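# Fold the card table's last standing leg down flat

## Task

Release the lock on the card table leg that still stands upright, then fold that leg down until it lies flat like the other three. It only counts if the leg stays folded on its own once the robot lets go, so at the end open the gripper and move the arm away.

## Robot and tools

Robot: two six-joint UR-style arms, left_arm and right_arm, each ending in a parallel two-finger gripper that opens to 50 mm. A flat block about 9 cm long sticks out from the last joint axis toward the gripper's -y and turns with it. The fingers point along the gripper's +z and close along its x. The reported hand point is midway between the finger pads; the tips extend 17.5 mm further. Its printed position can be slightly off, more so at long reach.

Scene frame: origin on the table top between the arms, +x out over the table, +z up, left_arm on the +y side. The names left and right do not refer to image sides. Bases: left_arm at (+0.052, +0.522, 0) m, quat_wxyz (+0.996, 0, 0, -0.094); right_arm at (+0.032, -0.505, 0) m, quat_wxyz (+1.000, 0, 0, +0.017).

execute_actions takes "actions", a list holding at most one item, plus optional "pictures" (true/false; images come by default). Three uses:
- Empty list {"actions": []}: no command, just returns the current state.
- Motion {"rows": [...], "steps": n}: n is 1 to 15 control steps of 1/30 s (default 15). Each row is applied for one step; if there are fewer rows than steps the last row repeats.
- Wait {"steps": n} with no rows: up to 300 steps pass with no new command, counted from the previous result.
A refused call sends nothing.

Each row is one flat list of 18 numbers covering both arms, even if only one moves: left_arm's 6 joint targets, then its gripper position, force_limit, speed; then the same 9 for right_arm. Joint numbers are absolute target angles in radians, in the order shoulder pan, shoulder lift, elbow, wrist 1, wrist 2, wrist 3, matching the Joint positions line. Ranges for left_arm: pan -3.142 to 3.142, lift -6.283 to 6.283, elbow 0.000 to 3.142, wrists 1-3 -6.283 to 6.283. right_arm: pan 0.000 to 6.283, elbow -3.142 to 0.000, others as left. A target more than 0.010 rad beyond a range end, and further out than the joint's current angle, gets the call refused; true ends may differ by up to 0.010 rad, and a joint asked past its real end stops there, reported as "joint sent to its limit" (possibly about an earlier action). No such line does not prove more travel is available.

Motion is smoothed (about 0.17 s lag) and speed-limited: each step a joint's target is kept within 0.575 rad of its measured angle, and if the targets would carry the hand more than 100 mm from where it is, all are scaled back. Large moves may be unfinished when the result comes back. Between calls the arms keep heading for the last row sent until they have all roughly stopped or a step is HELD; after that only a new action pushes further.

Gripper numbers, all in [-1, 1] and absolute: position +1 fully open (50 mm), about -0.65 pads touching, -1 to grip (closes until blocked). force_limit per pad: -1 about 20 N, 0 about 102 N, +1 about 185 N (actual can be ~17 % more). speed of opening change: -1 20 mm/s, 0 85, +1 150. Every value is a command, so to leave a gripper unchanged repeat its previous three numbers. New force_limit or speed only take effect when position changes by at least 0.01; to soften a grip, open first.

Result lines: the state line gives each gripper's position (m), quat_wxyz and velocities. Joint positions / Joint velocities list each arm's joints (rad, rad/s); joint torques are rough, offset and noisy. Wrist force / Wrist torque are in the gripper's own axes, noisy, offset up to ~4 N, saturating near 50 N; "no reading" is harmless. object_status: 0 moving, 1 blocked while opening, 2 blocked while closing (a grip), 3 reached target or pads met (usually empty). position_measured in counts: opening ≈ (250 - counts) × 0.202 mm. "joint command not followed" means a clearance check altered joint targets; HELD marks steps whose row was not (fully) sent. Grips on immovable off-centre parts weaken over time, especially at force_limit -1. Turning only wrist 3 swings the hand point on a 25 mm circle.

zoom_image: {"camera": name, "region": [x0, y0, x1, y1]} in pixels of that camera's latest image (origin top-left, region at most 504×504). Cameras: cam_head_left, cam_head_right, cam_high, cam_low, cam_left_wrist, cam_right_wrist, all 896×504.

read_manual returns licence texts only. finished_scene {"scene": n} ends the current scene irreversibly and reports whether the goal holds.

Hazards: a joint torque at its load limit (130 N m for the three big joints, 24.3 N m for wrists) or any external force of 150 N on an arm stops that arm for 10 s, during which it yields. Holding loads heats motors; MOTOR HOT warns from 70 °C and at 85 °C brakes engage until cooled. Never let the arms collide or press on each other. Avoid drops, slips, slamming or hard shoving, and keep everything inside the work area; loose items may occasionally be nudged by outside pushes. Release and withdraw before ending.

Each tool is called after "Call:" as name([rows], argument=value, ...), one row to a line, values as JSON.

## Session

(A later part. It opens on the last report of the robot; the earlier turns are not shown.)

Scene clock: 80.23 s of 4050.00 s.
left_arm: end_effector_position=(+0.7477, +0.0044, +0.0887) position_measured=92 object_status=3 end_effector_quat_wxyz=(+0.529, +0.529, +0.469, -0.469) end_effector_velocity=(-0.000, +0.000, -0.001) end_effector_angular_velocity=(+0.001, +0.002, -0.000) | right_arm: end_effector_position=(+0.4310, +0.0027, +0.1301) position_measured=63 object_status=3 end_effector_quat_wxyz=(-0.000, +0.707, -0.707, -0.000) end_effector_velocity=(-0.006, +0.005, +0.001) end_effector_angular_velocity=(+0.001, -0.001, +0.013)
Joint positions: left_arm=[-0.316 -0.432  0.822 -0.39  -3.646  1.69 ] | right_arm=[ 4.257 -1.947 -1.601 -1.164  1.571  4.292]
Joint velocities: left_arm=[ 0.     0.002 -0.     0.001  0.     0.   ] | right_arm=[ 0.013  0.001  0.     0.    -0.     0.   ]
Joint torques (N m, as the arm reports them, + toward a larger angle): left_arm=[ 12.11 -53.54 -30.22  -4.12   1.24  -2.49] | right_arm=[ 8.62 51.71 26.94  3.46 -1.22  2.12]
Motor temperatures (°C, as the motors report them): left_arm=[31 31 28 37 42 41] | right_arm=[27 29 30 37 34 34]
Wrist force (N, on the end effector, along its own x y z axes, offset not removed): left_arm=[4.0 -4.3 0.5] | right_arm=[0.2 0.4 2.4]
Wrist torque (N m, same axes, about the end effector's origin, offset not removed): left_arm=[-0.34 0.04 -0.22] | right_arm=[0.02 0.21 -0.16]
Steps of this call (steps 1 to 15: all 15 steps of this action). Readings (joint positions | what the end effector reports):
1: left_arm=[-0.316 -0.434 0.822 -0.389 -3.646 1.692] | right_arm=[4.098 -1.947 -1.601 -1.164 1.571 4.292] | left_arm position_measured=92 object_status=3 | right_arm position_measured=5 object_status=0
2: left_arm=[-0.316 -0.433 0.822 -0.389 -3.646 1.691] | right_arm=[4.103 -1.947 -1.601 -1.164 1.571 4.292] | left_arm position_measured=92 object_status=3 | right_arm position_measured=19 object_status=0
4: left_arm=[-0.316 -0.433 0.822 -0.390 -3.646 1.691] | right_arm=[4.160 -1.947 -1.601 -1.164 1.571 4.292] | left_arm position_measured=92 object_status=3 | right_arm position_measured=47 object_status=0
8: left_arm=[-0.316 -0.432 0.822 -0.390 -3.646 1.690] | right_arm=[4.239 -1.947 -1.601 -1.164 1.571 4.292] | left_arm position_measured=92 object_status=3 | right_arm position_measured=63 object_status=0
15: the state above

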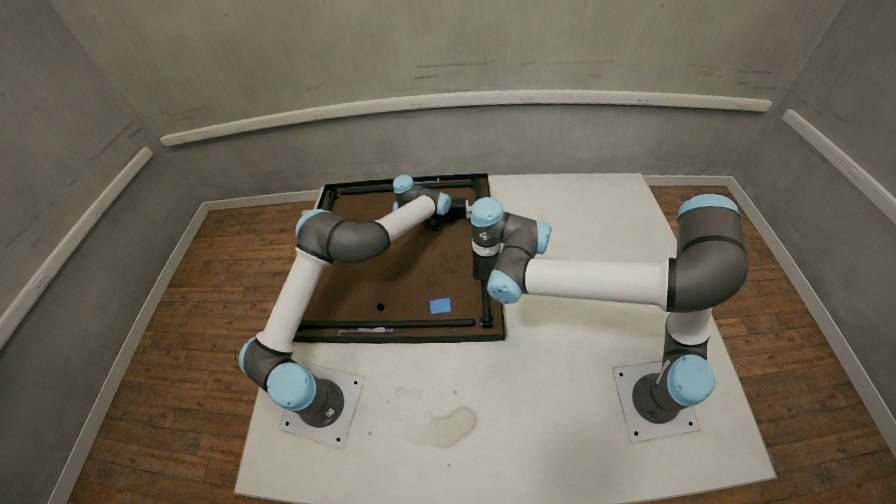

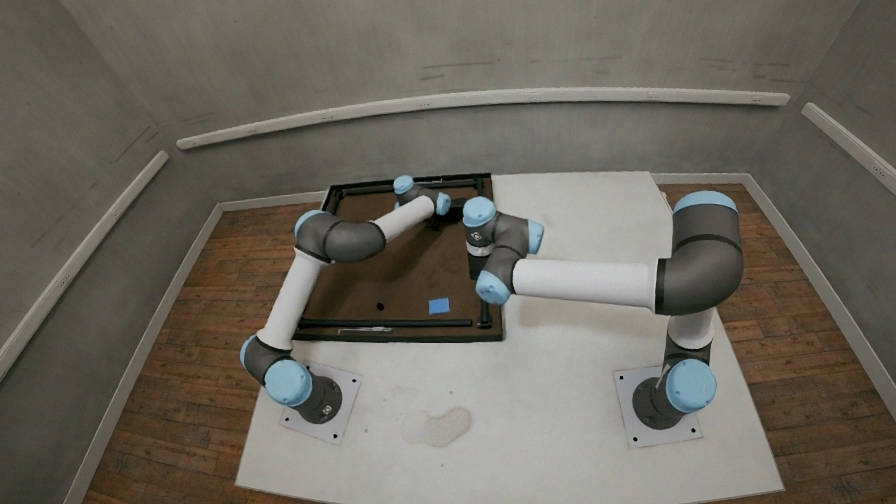

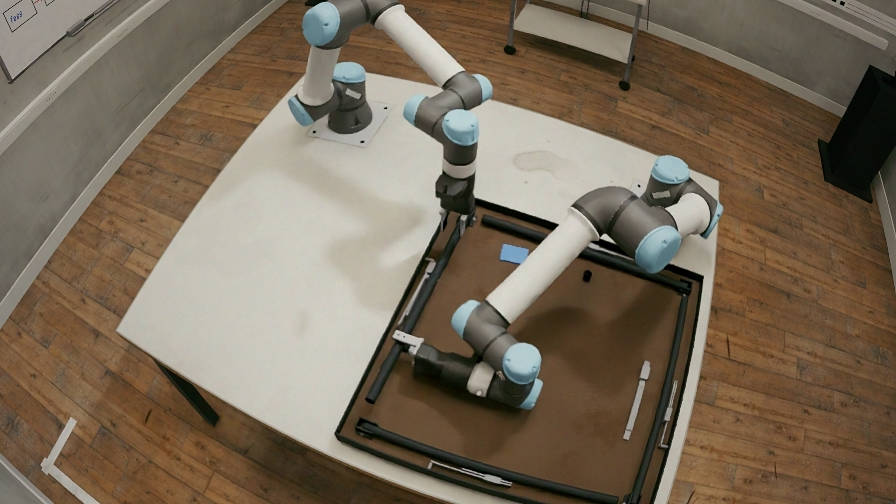

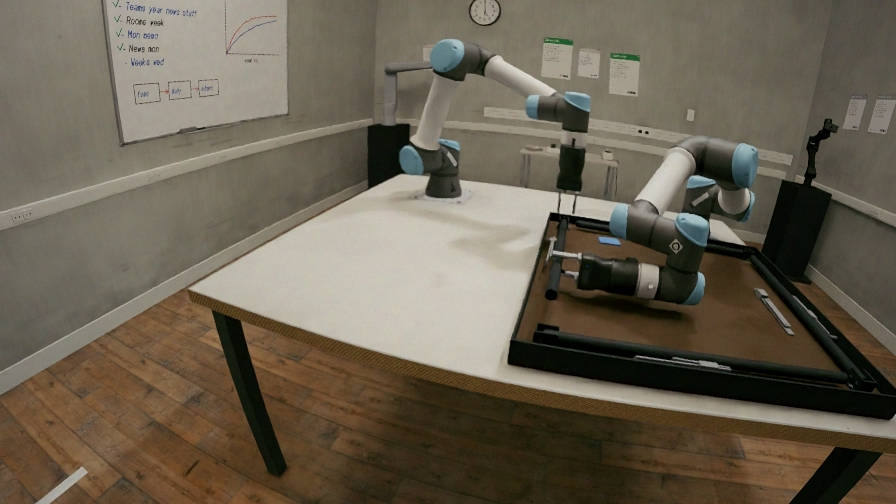

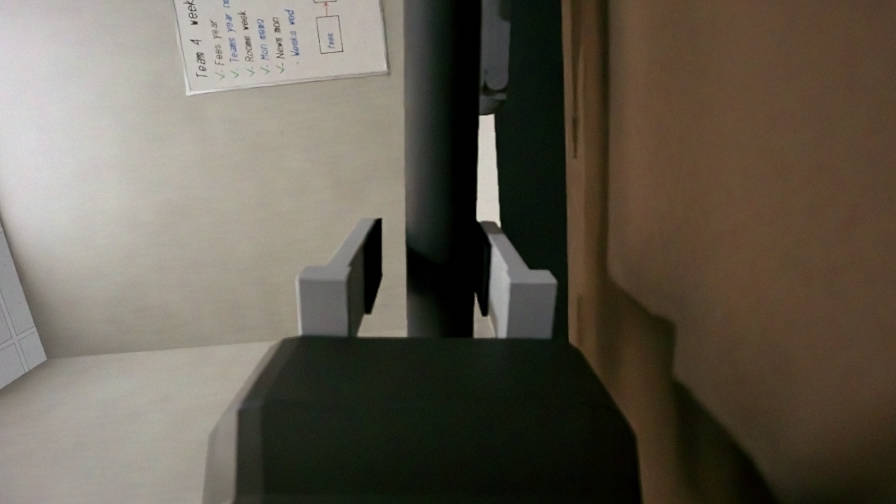

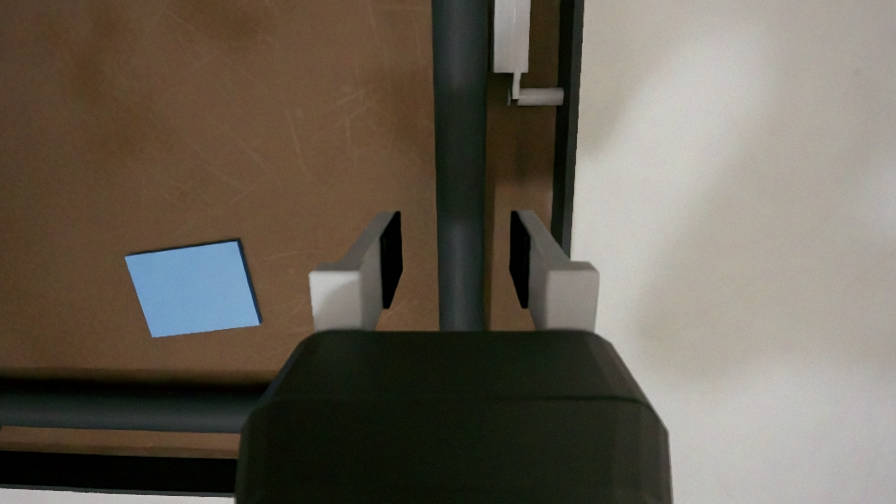

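Call:
execute_actions([
  {"rows":[[-0.316,-0.432,0.822,-0.39,-3.646,1.69,0.4,-0.5,0,4.252,-2.031,-1.692,-0.989,1.571,4.286,0.6,0,0]]},
], pictures=false)

Call:
execute_actions([
  {"rows":[[-0.316,-0.432,0.822,-0.39,-3.646,1.69,0.4,-0.5,0,4.252,-2.031,-1.692,-0.989,1.571,4.286,-1,-0.2,0]]},
], pictures=false)

Call:
execute_actions([
  {"rows":[[-0.316,-0.432,0.822,-0.39,-3.646,1.69,1,-0.5,-0.5,4.252,-2.031,-1.692,-0.989,1.571,4.286,-1,-0.2,0]]},
])

Scene clock: 84.53 s of 4050.00 s.
left_arm: end_effector_position=(+0.7477, +0.0044, +0.0887) position_measured=92 object_status=3 end_effector_quat_wxyz=(+0.529, +0.529, +0.469, -0.469) end_effector_velocity=(+0.000, +0.000, -0.000) end_effector_angular_velocity=(+0.000, +0.000, +0.001) | right_arm: end_effector_position=(+0.4335, +0.0010, +0.0558) position_measured=63 object_status=3 end_effector_quat_wxyz=(-0.000, +0.707, -0.707, -0.000) end_effector_velocity=(+0.000, +0.000, -0.005) end_effector_angular_velocity=(+0.004, -0.001, -0.000)
Joint positions: left_arm=[-0.316 -0.432  0.822 -0.39  -3.646  1.69 ] | right_arm=[ 4.252 -2.03  -1.691 -0.99   1.571  4.286]
Joint velocities: left_arm=[ 0.     0.     0.     0.    -0.001  0.   ] | right_arm=[-0.001 -0.005 -0.007  0.016  0.    -0.   ]
Joint torques (N m, as the arm reports them, + toward a larger angle): left_arm=[ 10.02 -53.51 -29.9   -4.04   1.16  -2.33] | right_arm=[-6.23 31.05 10.82  4.17  0.5  -2.26]
Motor temperatures (°C, as the motors report them): left_arm=[31 31 28 37 42 41] | right_arm=[27 29 30 37 34 34]
Wrist force (N, on the end effector, along its own x y z axes, offset not removed): left_arm=[2.9 -1.4 4.4] | right_arm=[0.2 0.8 1.5]
Wrist torque (N m, same axes, about the end effector's origin, offset not removed): left_arm=[0.19 0.04 -0.04] | right_arm=[0.06 0.29 -0.20]
Steps of this call (steps 1 to 15: the robot went on to your last target; steps 16 to 90: nothing new was sent; then 0.80 s passed at rest; steps 91 to 105: all 15 steps of this action). Readings (joint positions | what the end effector reports):
91: left_arm=[-0.316 -0.432 0.822 -0.390 -3.646 1.690] | right_arm=[4.258 -1.947 -1.601 -1.164 1.571 4.292] | left_arm position_measured=92 object_status=3 | right_arm position_measured=63 object_status=3
92: left_arm=[-0.316 -0.432 0.822 -0.390 -3.646 1.690] | right_arm=[4.257 -1.951 -1.605 -1.159 1.571 4.292] | left_arm position_measured=92 object_status=3 | right_arm position_measured=63 object_status=3
94: left_arm=[-0.316 -0.432 0.822 -0.390 -3.646 1.690] | right_arm=[4.255 -1.988 -1.644 -1.100 1.571 4.289] | left_arm position_measured=92 object_status=3 | right_arm position_measured=63 object_status=3
98: left_arm=[-0.316 -0.432 0.822 -0.390 -3.646 1.690] | right_arm=[4.253 -2.023 -1.683 -1.011 1.571 4.287] | left_arm position_measured=92 object_status=3 | right_arm position_measured=63 object_status=3
105: the state above

Scene clock: 85.03 s of 4050.00 s.
left_arm: end_effector_position=(+0.7477, +0.0044, +0.0886) position_measured=92 object_status=3 end_effector_quat_wxyz=(+0.529, +0.529, +0.469, -0.469) end_effector_velocity=(-0.000, -0.000, -0.000) end_effector_angular_velocity=(-0.000, +0.000, -0.001) | right_arm: end_effector_position=(+0.4335, +0.0010, +0.0553) position_measured=143 object_status=2 end_effector_quat_wxyz=(-0.000, +0.707, -0.707, -0.000) end_effector_velocity=(-0.000, -0.000, -0.001) end_effector_angular_velocity=(-0.001, +0.000, +0.000)
Joint positions: left_arm=[-0.316 -0.432  0.822 -0.39  -3.646  1.69 ] | right_arm=[ 4.252 -2.031 -1.692 -0.989  1.571  4.286]
Joint velocities: left_arm=[-0.     0.001  0.    -0.001  0.001 -0.   ] | right_arm=[ 0.    -0.001 -0.001  0.    -0.     0.   ]
Joint torques (N m, as the arm reports them, + toward a larger angle): left_arm=[  9.66 -56.69 -29.84  -4.11   1.17  -2.36] | right_arm=[ 1.6  26.6  13.65  6.84  0.65 -2.31]
Motor temperatures (°C, as the motors report them): left_arm=[31 31 28 37 42 41] | right_arm=[27 29 30 37 34 34]
Wrist force (N, on the end effector, along its own x y z axes, offset not removed): left_arm=[3.8 1.0 0.2] | right_arm=[12.3 4.7 -6.7]
Wrist torque (N m, same axes, about the end effector's origin, offset not removed): left_arm=[0.65 0.25 -0.12] | right_arm=[0.06 0.27 -0.20]
Steps of this call (steps 1 to 15: all 15 steps of this action). Readings (joint positions | what the end effector reports):
1: left_arm=[-0.316 -0.432 0.822 -0.390 -3.646 1.690] | right_arm=[4.252 -2.031 -1.692 -0.990 1.571 4.286] | left_arm position_measured=92 object_status=3 | right_arm position_measured=65 object_status=0
2: left_arm=[-0.316 -0.432 0.822 -0.390 -3.646 1.690] | right_arm=[4.252 -2.031 -1.692 -0.990 1.571 4.286] | left_arm position_measured=92 object_status=3 | right_arm position_measured=79 object_status=0
4: left_arm=[-0.316 -0.432 0.822 -0.390 -3.646 1.690] | right_arm=[4.252 -2.031 -1.692 -0.989 1.571 4.286] | left_arm position_measured=92 object_status=3 | right_arm position_measured=107 object_status=0
8: left_arm=[-0.316 -0.432 0.822 -0.390 -3.646 1.690] | right_arm=[4.252 -2.031 -1.692 -0.989 1.571 4.286] | left_arm position_measured=92 object_status=3 | right_arm position_measured=143 object_status=0
15: the state above

Scene clock: 85.53 s of 4050.00 s.
left_arm: end_effector_position=(+0.7478, +0.0044, +0.0886) position_measured=3 object_status=0 end_effector_quat_wxyz=(+0.529, +0.529, +0.469, -0.469) end_effector_velocity=(-0.000, +0.000, +0.000) end_effector_angular_velocity=(-0.000, -0.000, -0.001) | right_arm: end_effector_position=(+0.4335, +0.0010, +0.0552) position_measured=143 object_status=2 end_effector_quat_wxyz=(-0.000, +0.707, -0.707, -0.000) end_effector_velocity=(-0.000, -0.000, -0.000) end_effector_angular_velocity=(-0.000, +0.002, -0.000)
Joint positions: left_arm=[-0.316 -0.432  0.822 -0.39  -3.646  1.69 ] | right_arm=[ 4.252 -2.031 -1.692 -0.989  1.571  4.286]
Joint velocities: left_arm=[ 0.    -0.     0.     0.     0.001  0.   ] | right_arm=[-0.     0.    -0.001 -0.001  0.002 -0.   ]
Joint torques (N m, as the arm reports them, + toward a larger angle): left_arm=[  8.35 -60.39 -26.41  -3.29   0.84  -2.34] | right_arm=[ 9.91 48.58 19.82  4.82  1.08 -2.31]
Motor temperatures (°C, as the motors report them): left_arm=[31 31 28 37 42 41] | right_arm=[27 29 30 37 34 34]
Wrist force (N, on the end effector, along its own x y z axes, offset not removed): left_arm=[-5.9 0.3 -2.2] | right_arm=[6.7 -2.2 11.6]
Wrist torque (N m, same axes, about the end effector's origin, offset not removed): left_arm=[0.24 1.18 0.00] | right_arm=[0.01 0.05 -0.24]
Steps of this call (steps 1 to 15: all 15 steps of this action). Readings (joint positions | what the end effector reports):
1: left_arm=[-0.316 -0.432 0.822 -0.390 -3.646 1.690] | right_arm=[4.252 -2.031 -1.692 -0.989 1.571 4.286] | left_arm position_measured=91 object_status=0 | right_arm position_measured=143 object_status=2
2: left_arm=[-0.316 -0.432 0.822 -0.390 -3.646 1.690] | right_arm=[4.252 -2.031 -1.692 -0.989 1.571 4.286] | left_arm position_measured=82 object_status=0 | right_arm position_measured=143 object_status=2
4: left_arm=[-0.316 -0.432 0.822 -0.390 -3.646 1.690] | right_arm=[4.252 -2.031 -1.692 -0.989 1.571 4.286] | left_arm position_measured=65 object_status=0 | right_arm position_measured=143 object_status=2
8: left_arm=[-0.316 -0.432 0.822 -0.390 -3.646 1.690] | right_arm=[4.252 -2.031 -1.692 -0.989 1.571 4.286] | left_arm position_measured=30 object_status=0 | right_arm position_measured=143 object_status=2
15: the state above

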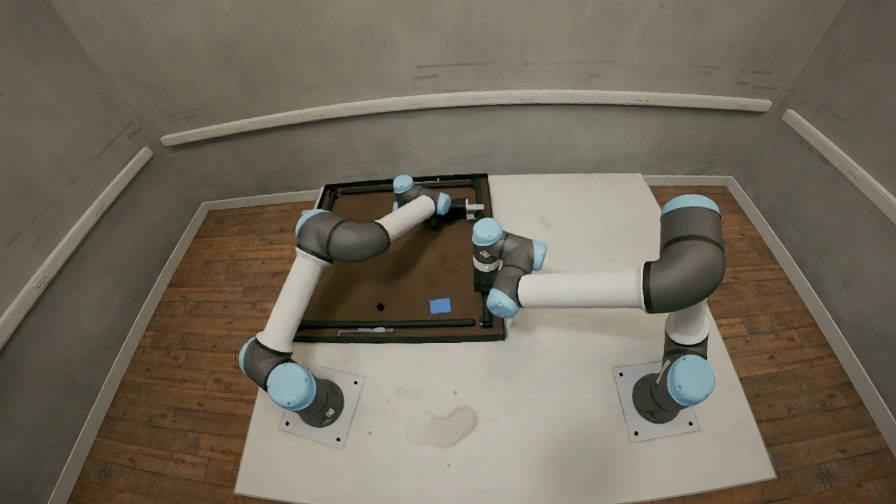

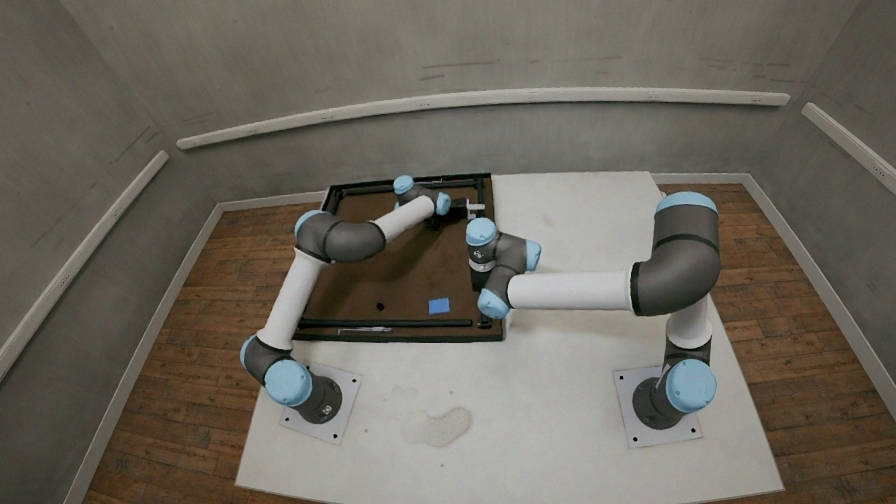

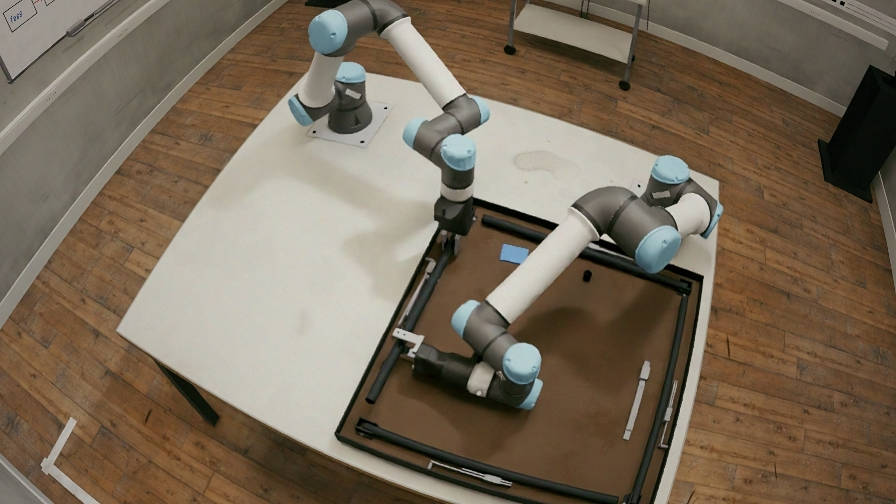

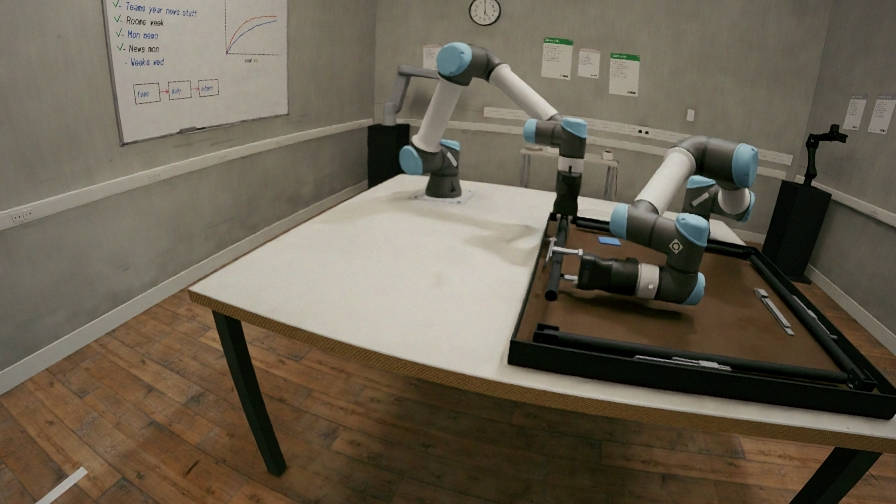

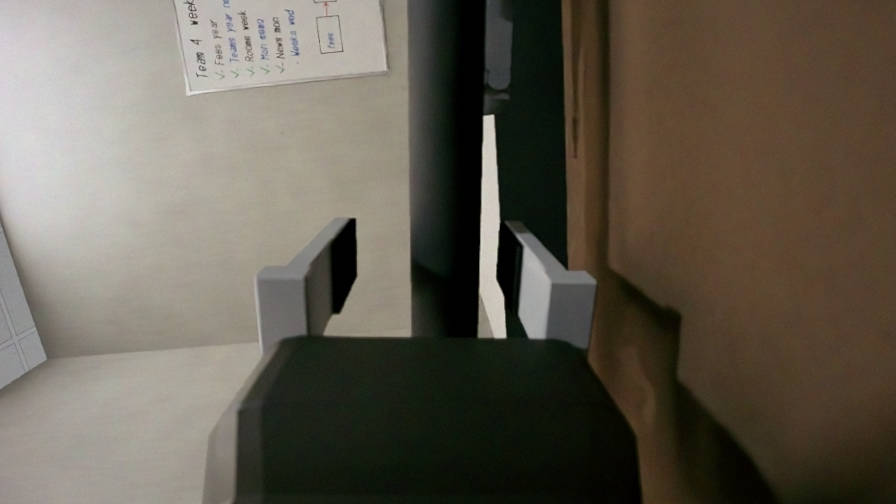

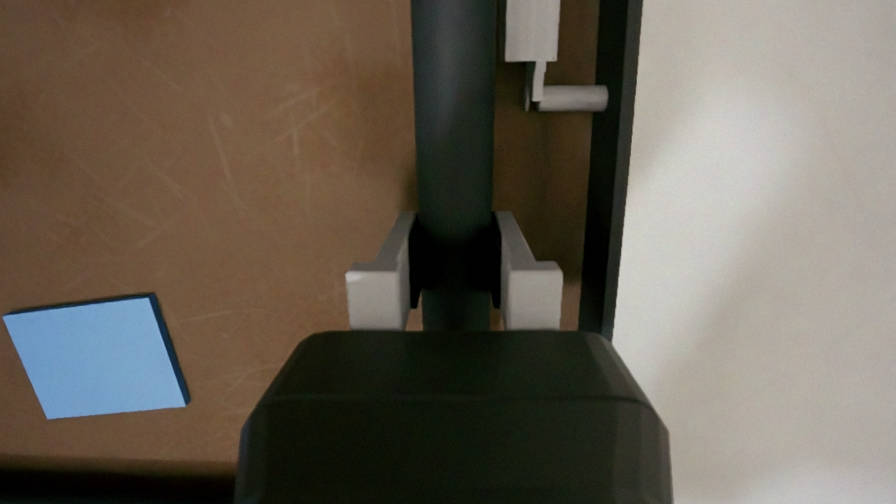

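Call:
execute_actions([
  {"rows":[[-0.2,-0.432,0.822,-0.39,-3.53,1.69,1,-0.5,-0.5,4.252,-2.031,-1.692,-0.989,1.571,4.286,-1,-0.2,0]],"steps":12},
], pictures=false)

Call:
execute_actions([
  {"rows":[[-0.15,-0.6,0.9,-0.3,-3.48,1.69,1,-0.5,-0.5,4.252,-2.039,-1.698,-0.975,1.571,4.286,-1,-0.2,0]],"steps":12},
], pictures=false)

Call:
execute_actions([
  {"rows":[[-0.1,-0.8,1.1,-0.3,-3.43,1.69,1,-0.5,-0.5,4.252,-2.046,-1.703,-0.963,1.571,4.286,-1,-0.2,0]]},
])

Scene clock: 89.00 s of 4050.00 s.
left_arm: end_effector_position=(+0.7709, +0.0876, +0.0887) position_measured=3 object_status=3 end_effector_quat_wxyz=(+0.529, +0.529, +0.469, -0.469) end_effector_velocity=(+0.004, +0.021, -0.000) end_effector_angular_velocity=(+0.000, +0.001, -0.001) | right_arm: end_effector_position=(+0.4335, +0.0010, +0.0553) position_measured=143 object_status=2 end_effector_quat_wxyz=(-0.000, +0.707, -0.707, -0.000) end_effector_velocity=(+0.000, +0.000, +0.001) end_effector_angular_velocity=(+0.002, -0.001, +0.000)
Joint positions: left_arm=[-0.202 -0.432  0.822 -0.39  -3.532  1.69 ] | right_arm=[ 4.252 -2.031 -1.692 -0.989  1.571  4.286]
Joint velocities: left_arm=[ 0.028  0.001 -0.     0.001  0.029  0.001] | right_arm=[ 0.     0.001  0.001  0.    -0.     0.   ]
Joint torques (N m, as the arm reports them, + toward a larger angle): left_arm=[  9.45 -68.26 -14.61   0.95   1.44  -2.36] | right_arm=[14.43 65.67 40.86  5.27  2.75 -2.3 ]
Motor temperatures (°C, as the motors report them): left_arm=[31 31 28 37 42 41] | right_arm=[27 29 30 37 34 34]
Wrist force (N, on the end effector, along its own x y z axes, offset not removed): left_arm=[0.1 -2.9 0.6] | right_arm=[5.7 -0.8 11.8]
Wrist torque (N m, same axes, about the end effector's origin, offset not removed): left_arm=[-0.45 0.01 -0.22] | right_arm=[0.15 0.65 -0.11]
Steps of this call (steps 1 to 15: the robot went on to your last target; steps 16 to 90: nothing new was sent; then 0.07 s passed at rest; steps 91 to 102: all 12 steps of this action). Readings (joint positions | what the end effector reports):
91: left_arm=[-0.316 -0.432 0.822 -0.390 -3.646 1.690] | right_arm=[4.252 -2.031 -1.692 -0.989 1.571 4.286] | left_arm position_measured=3 object_status=3 | right_arm position_measured=143 object_status=2
92: left_arm=[-0.311 -0.432 0.822 -0.390 -3.641 1.690] | right_arm=[4.252 -2.031 -1.692 -0.989 1.571 4.286] | left_arm position_measured=3 object_status=3 | right_arm position_measured=143 object_status=2
94: left_arm=[-0.265 -0.432 0.822 -0.390 -3.594 1.690] | right_arm=[4.252 -2.031 -1.692 -0.989 1.571 4.286] | left_arm position_measured=3 object_status=3 | right_arm position_measured=143 object_status=2
98: left_arm=[-0.212 -0.432 0.822 -0.390 -3.542 1.690] | right_arm=[4.252 -2.031 -1.692 -0.989 1.571 4.286] | left_arm position_measured=3 object_status=3 | right_arm position_measured=143 object_status=2
102: the state above

Scene clock: 89.40 s of 4050.00 s.
left_arm: end_effector_position=(+0.7568, +0.1335, +0.1816) position_measured=3 object_status=3 end_effector_quat_wxyz=(+0.529, +0.529, +0.470, -0.469) end_effector_velocity=(-0.006, +0.011, +0.027) end_effector_angular_velocity=(-0.001, -0.004, -0.001) | right_arm: end_effector_position=(+0.4336, +0.0011, +0.0496) position_measured=143 object_status=2 end_effector_quat_wxyz=(-0.000, +0.707, -0.707, -0.000) end_effector_velocity=(-0.000, -0.000, -0.002) end_effector_angular_velocity=(-0.001, +0.001, -0.000)
Joint positions: left_arm=[-0.151 -0.596  0.898 -0.302 -3.481  1.69 ] | right_arm=[ 4.252 -2.039 -1.698 -0.975  1.571  4.286]
Joint velocities: left_arm=[ 0.012 -0.048  0.02   0.023  0.012 -0.   ] | right_arm=[-0.    -0.003 -0.002  0.003  0.     0.   ]
Joint torques (N m, as the arm reports them, + toward a larger angle): left_arm=[  8.86 -63.51 -14.67   1.16   1.52  -2.3 ] | right_arm=[14.79 33.79 12.53  4.72  2.26 -2.38]
Motor temperatures (°C, as the motors report them): left_arm=[31 31 28 37 42 41] | right_arm=[27 29 30 37 34 34]
Wrist force (N, on the end effector, along its own x y z axes, offset not removed): left_arm=[-1.7 0.9 -3.7] | right_arm=[4.4 -7.2 3.5]
Wrist torque (N m, same axes, about the end effector's origin, offset not removed): left_arm=[0.22 0.39 0.02] | right_arm=[-0.93 0.26 -0.09]
Steps of this call (steps 1 to 12: all 12 steps of this action). Readings (joint positions | what the end effector reports):
1: left_arm=[-0.202 -0.432 0.822 -0.390 -3.532 1.690] | right_arm=[4.252 -2.031 -1.692 -0.989 1.571 4.286] | left_arm position_measured=3 object_status=3 | right_arm position_measured=143 object_status=2
2: left_arm=[-0.197 -0.437 0.827 -0.385 -3.527 1.690] | right_arm=[4.252 -2.032 -1.692 -0.987 1.571 4.286] | left_arm position_measured=3 object_status=3 | right_arm position_measured=143 object_status=2
4: left_arm=[-0.175 -0.489 0.860 -0.348 -3.505 1.690] | right_arm=[4.252 -2.035 -1.695 -0.981 1.571 4.286] | left_arm position_measured=3 object_status=3 | right_arm position_measured=143 object_status=2
8: left_arm=[-0.155 -0.579 0.892 -0.310 -3.485 1.690] | right_arm=[4.252 -2.038 -1.697 -0.976 1.571 4.286] | left_arm position_measured=3 object_status=3 | right_arm position_measured=143 object_status=2
12: the state above

Scene clock: 89.90 s of 4050.00 s.
left_arm: end_effector_position=(+0.7092, +0.1862, +0.2484) position_measured=3 object_status=3 end_effector_quat_wxyz=(+0.529, +0.529, +0.469, -0.469) end_effector_velocity=(-0.005, +0.004, +0.005) end_effector_angular_velocity=(-0.000, -0.001, -0.000) | right_arm: end_effector_position=(+0.4335, +0.0010, +0.0441) position_measured=143 object_status=2 end_effector_quat_wxyz=(-0.000, +0.707, -0.707, -0.000) end_effector_velocity=(-0.000, -0.000, -0.001) end_effector_angular_velocity=(-0.001, +0.001, -0.000)
Joint positions: left_arm=[-0.1   -0.799  1.099 -0.3   -3.43   1.69 ] | right_arm=[ 4.252 -2.046 -1.703 -0.963  1.571  4.286]
Joint velocities: left_arm=[ 0.003 -0.018  0.018  0.     0.004  0.001] | right_arm=[ 0.    -0.001 -0.     0.001  0.     0.   ]
Joint torques (N m, as the arm reports them, + toward a larger angle): left_arm=[  9.39 -57.94 -12.97   1.39   1.42  -2.21] | right_arm=[14.38 27.83  6.09  3.16  1.81 -2.16]
Motor temperatures (°C, as the motors report them): left_arm=[31 31 28 37 42 41] | right_arm=[27 29 30 37 34 34]
Wrist force (N, on the end effector, along its own x y z axes, offset not removed): left_arm=[3.9 -0.3 -0.5] | right_arm=[0.4 -9.2 -1.7]
Wrist torque (N m, same axes, about the end effector's origin, offset not removed): left_arm=[0.15 -0.48 -0.25] | right_arm=[-1.12 0.17 -0.21]
Steps of this call (steps 1 to 15: all 15 steps of this action). Readings (joint positions | what the end effector reports):
1: left_arm=[-0.151 -0.597 0.899 -0.301 -3.481 1.690] | right_arm=[4.252 -2.039 -1.698 -0.975 1.571 4.286] | left_arm position_measured=3 object_status=3 | right_arm position_measured=143 object_status=2
2: left_arm=[-0.146 -0.603 0.904 -0.301 -3.476 1.690] | right_arm=[4.252 -2.040 -1.698 -0.973 1.571 4.286] | left_arm position_measured=3 object_status=3 | right_arm position_measured=143 object_status=2
4: left_arm=[-0.123 -0.665 0.968 -0.300 -3.453 1.690] | right_arm=[4.252 -2.043 -1.701 -0.968 1.571 4.286] | left_arm position_measured=3 object_status=3 | right_arm position_measured=143 object_status=2
8: left_arm=[-0.104 -0.775 1.074 -0.300 -3.435 1.690] | right_arm=[4.252 -2.045 -1.703 -0.964 1.571 4.286] | left_arm position_measured=3 object_status=3 | right_arm position_measured=143 object_status=2
15: the state above

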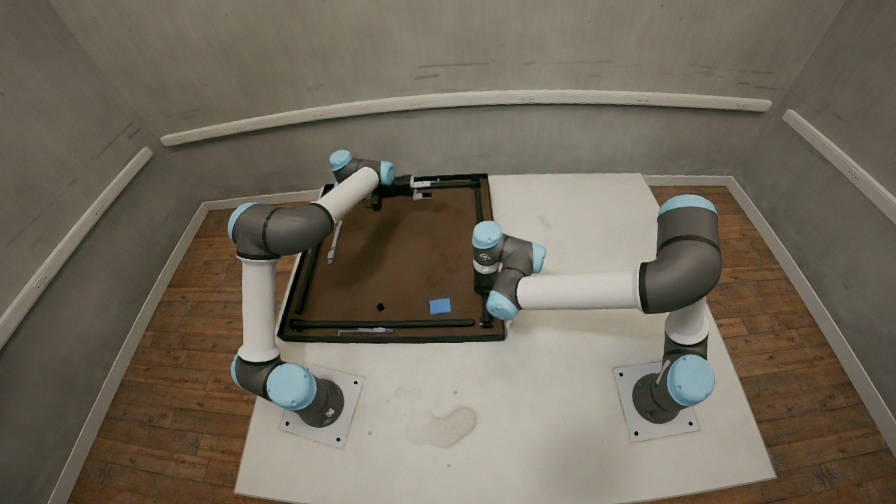

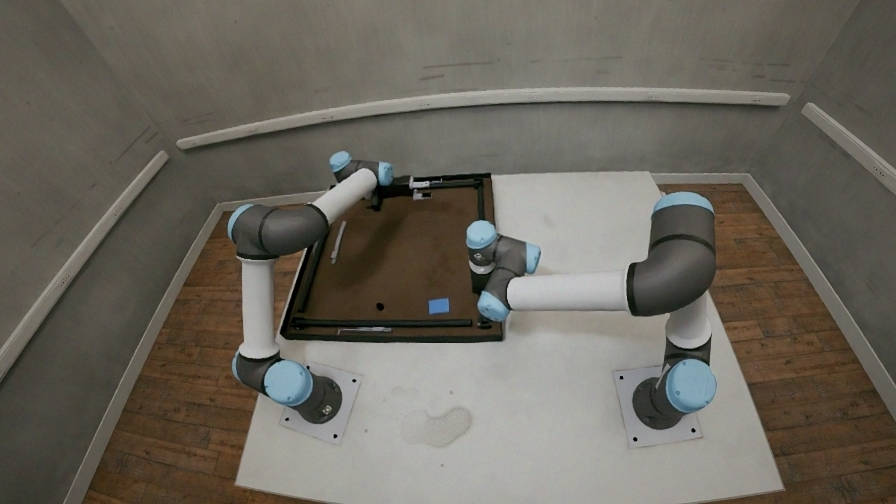

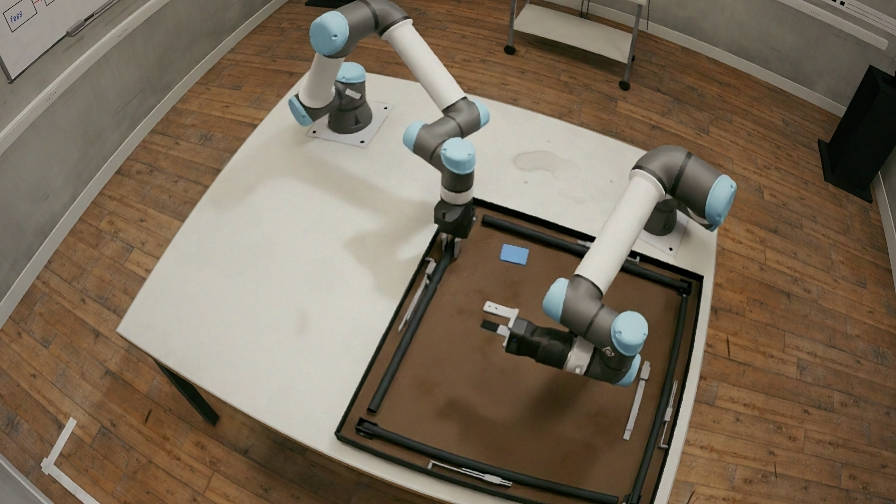

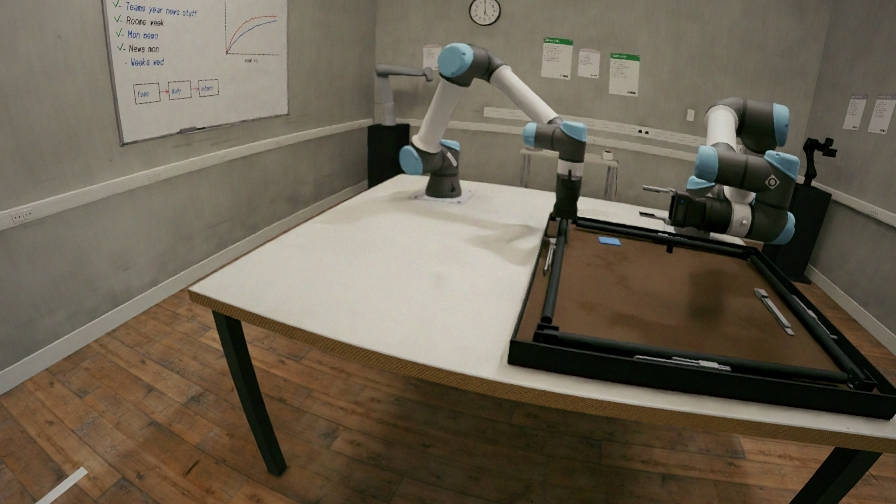

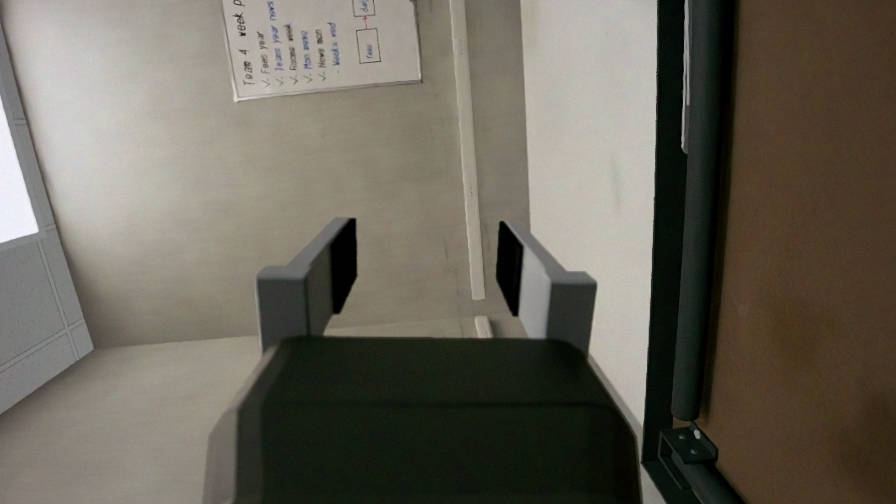

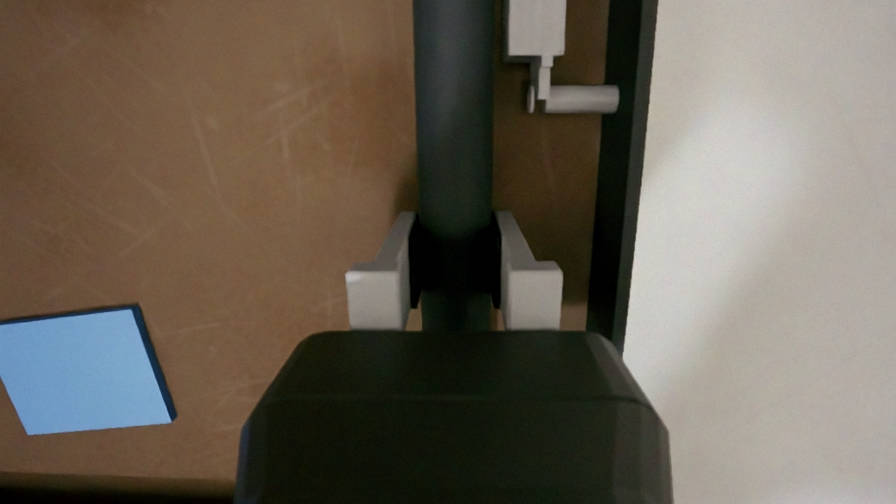

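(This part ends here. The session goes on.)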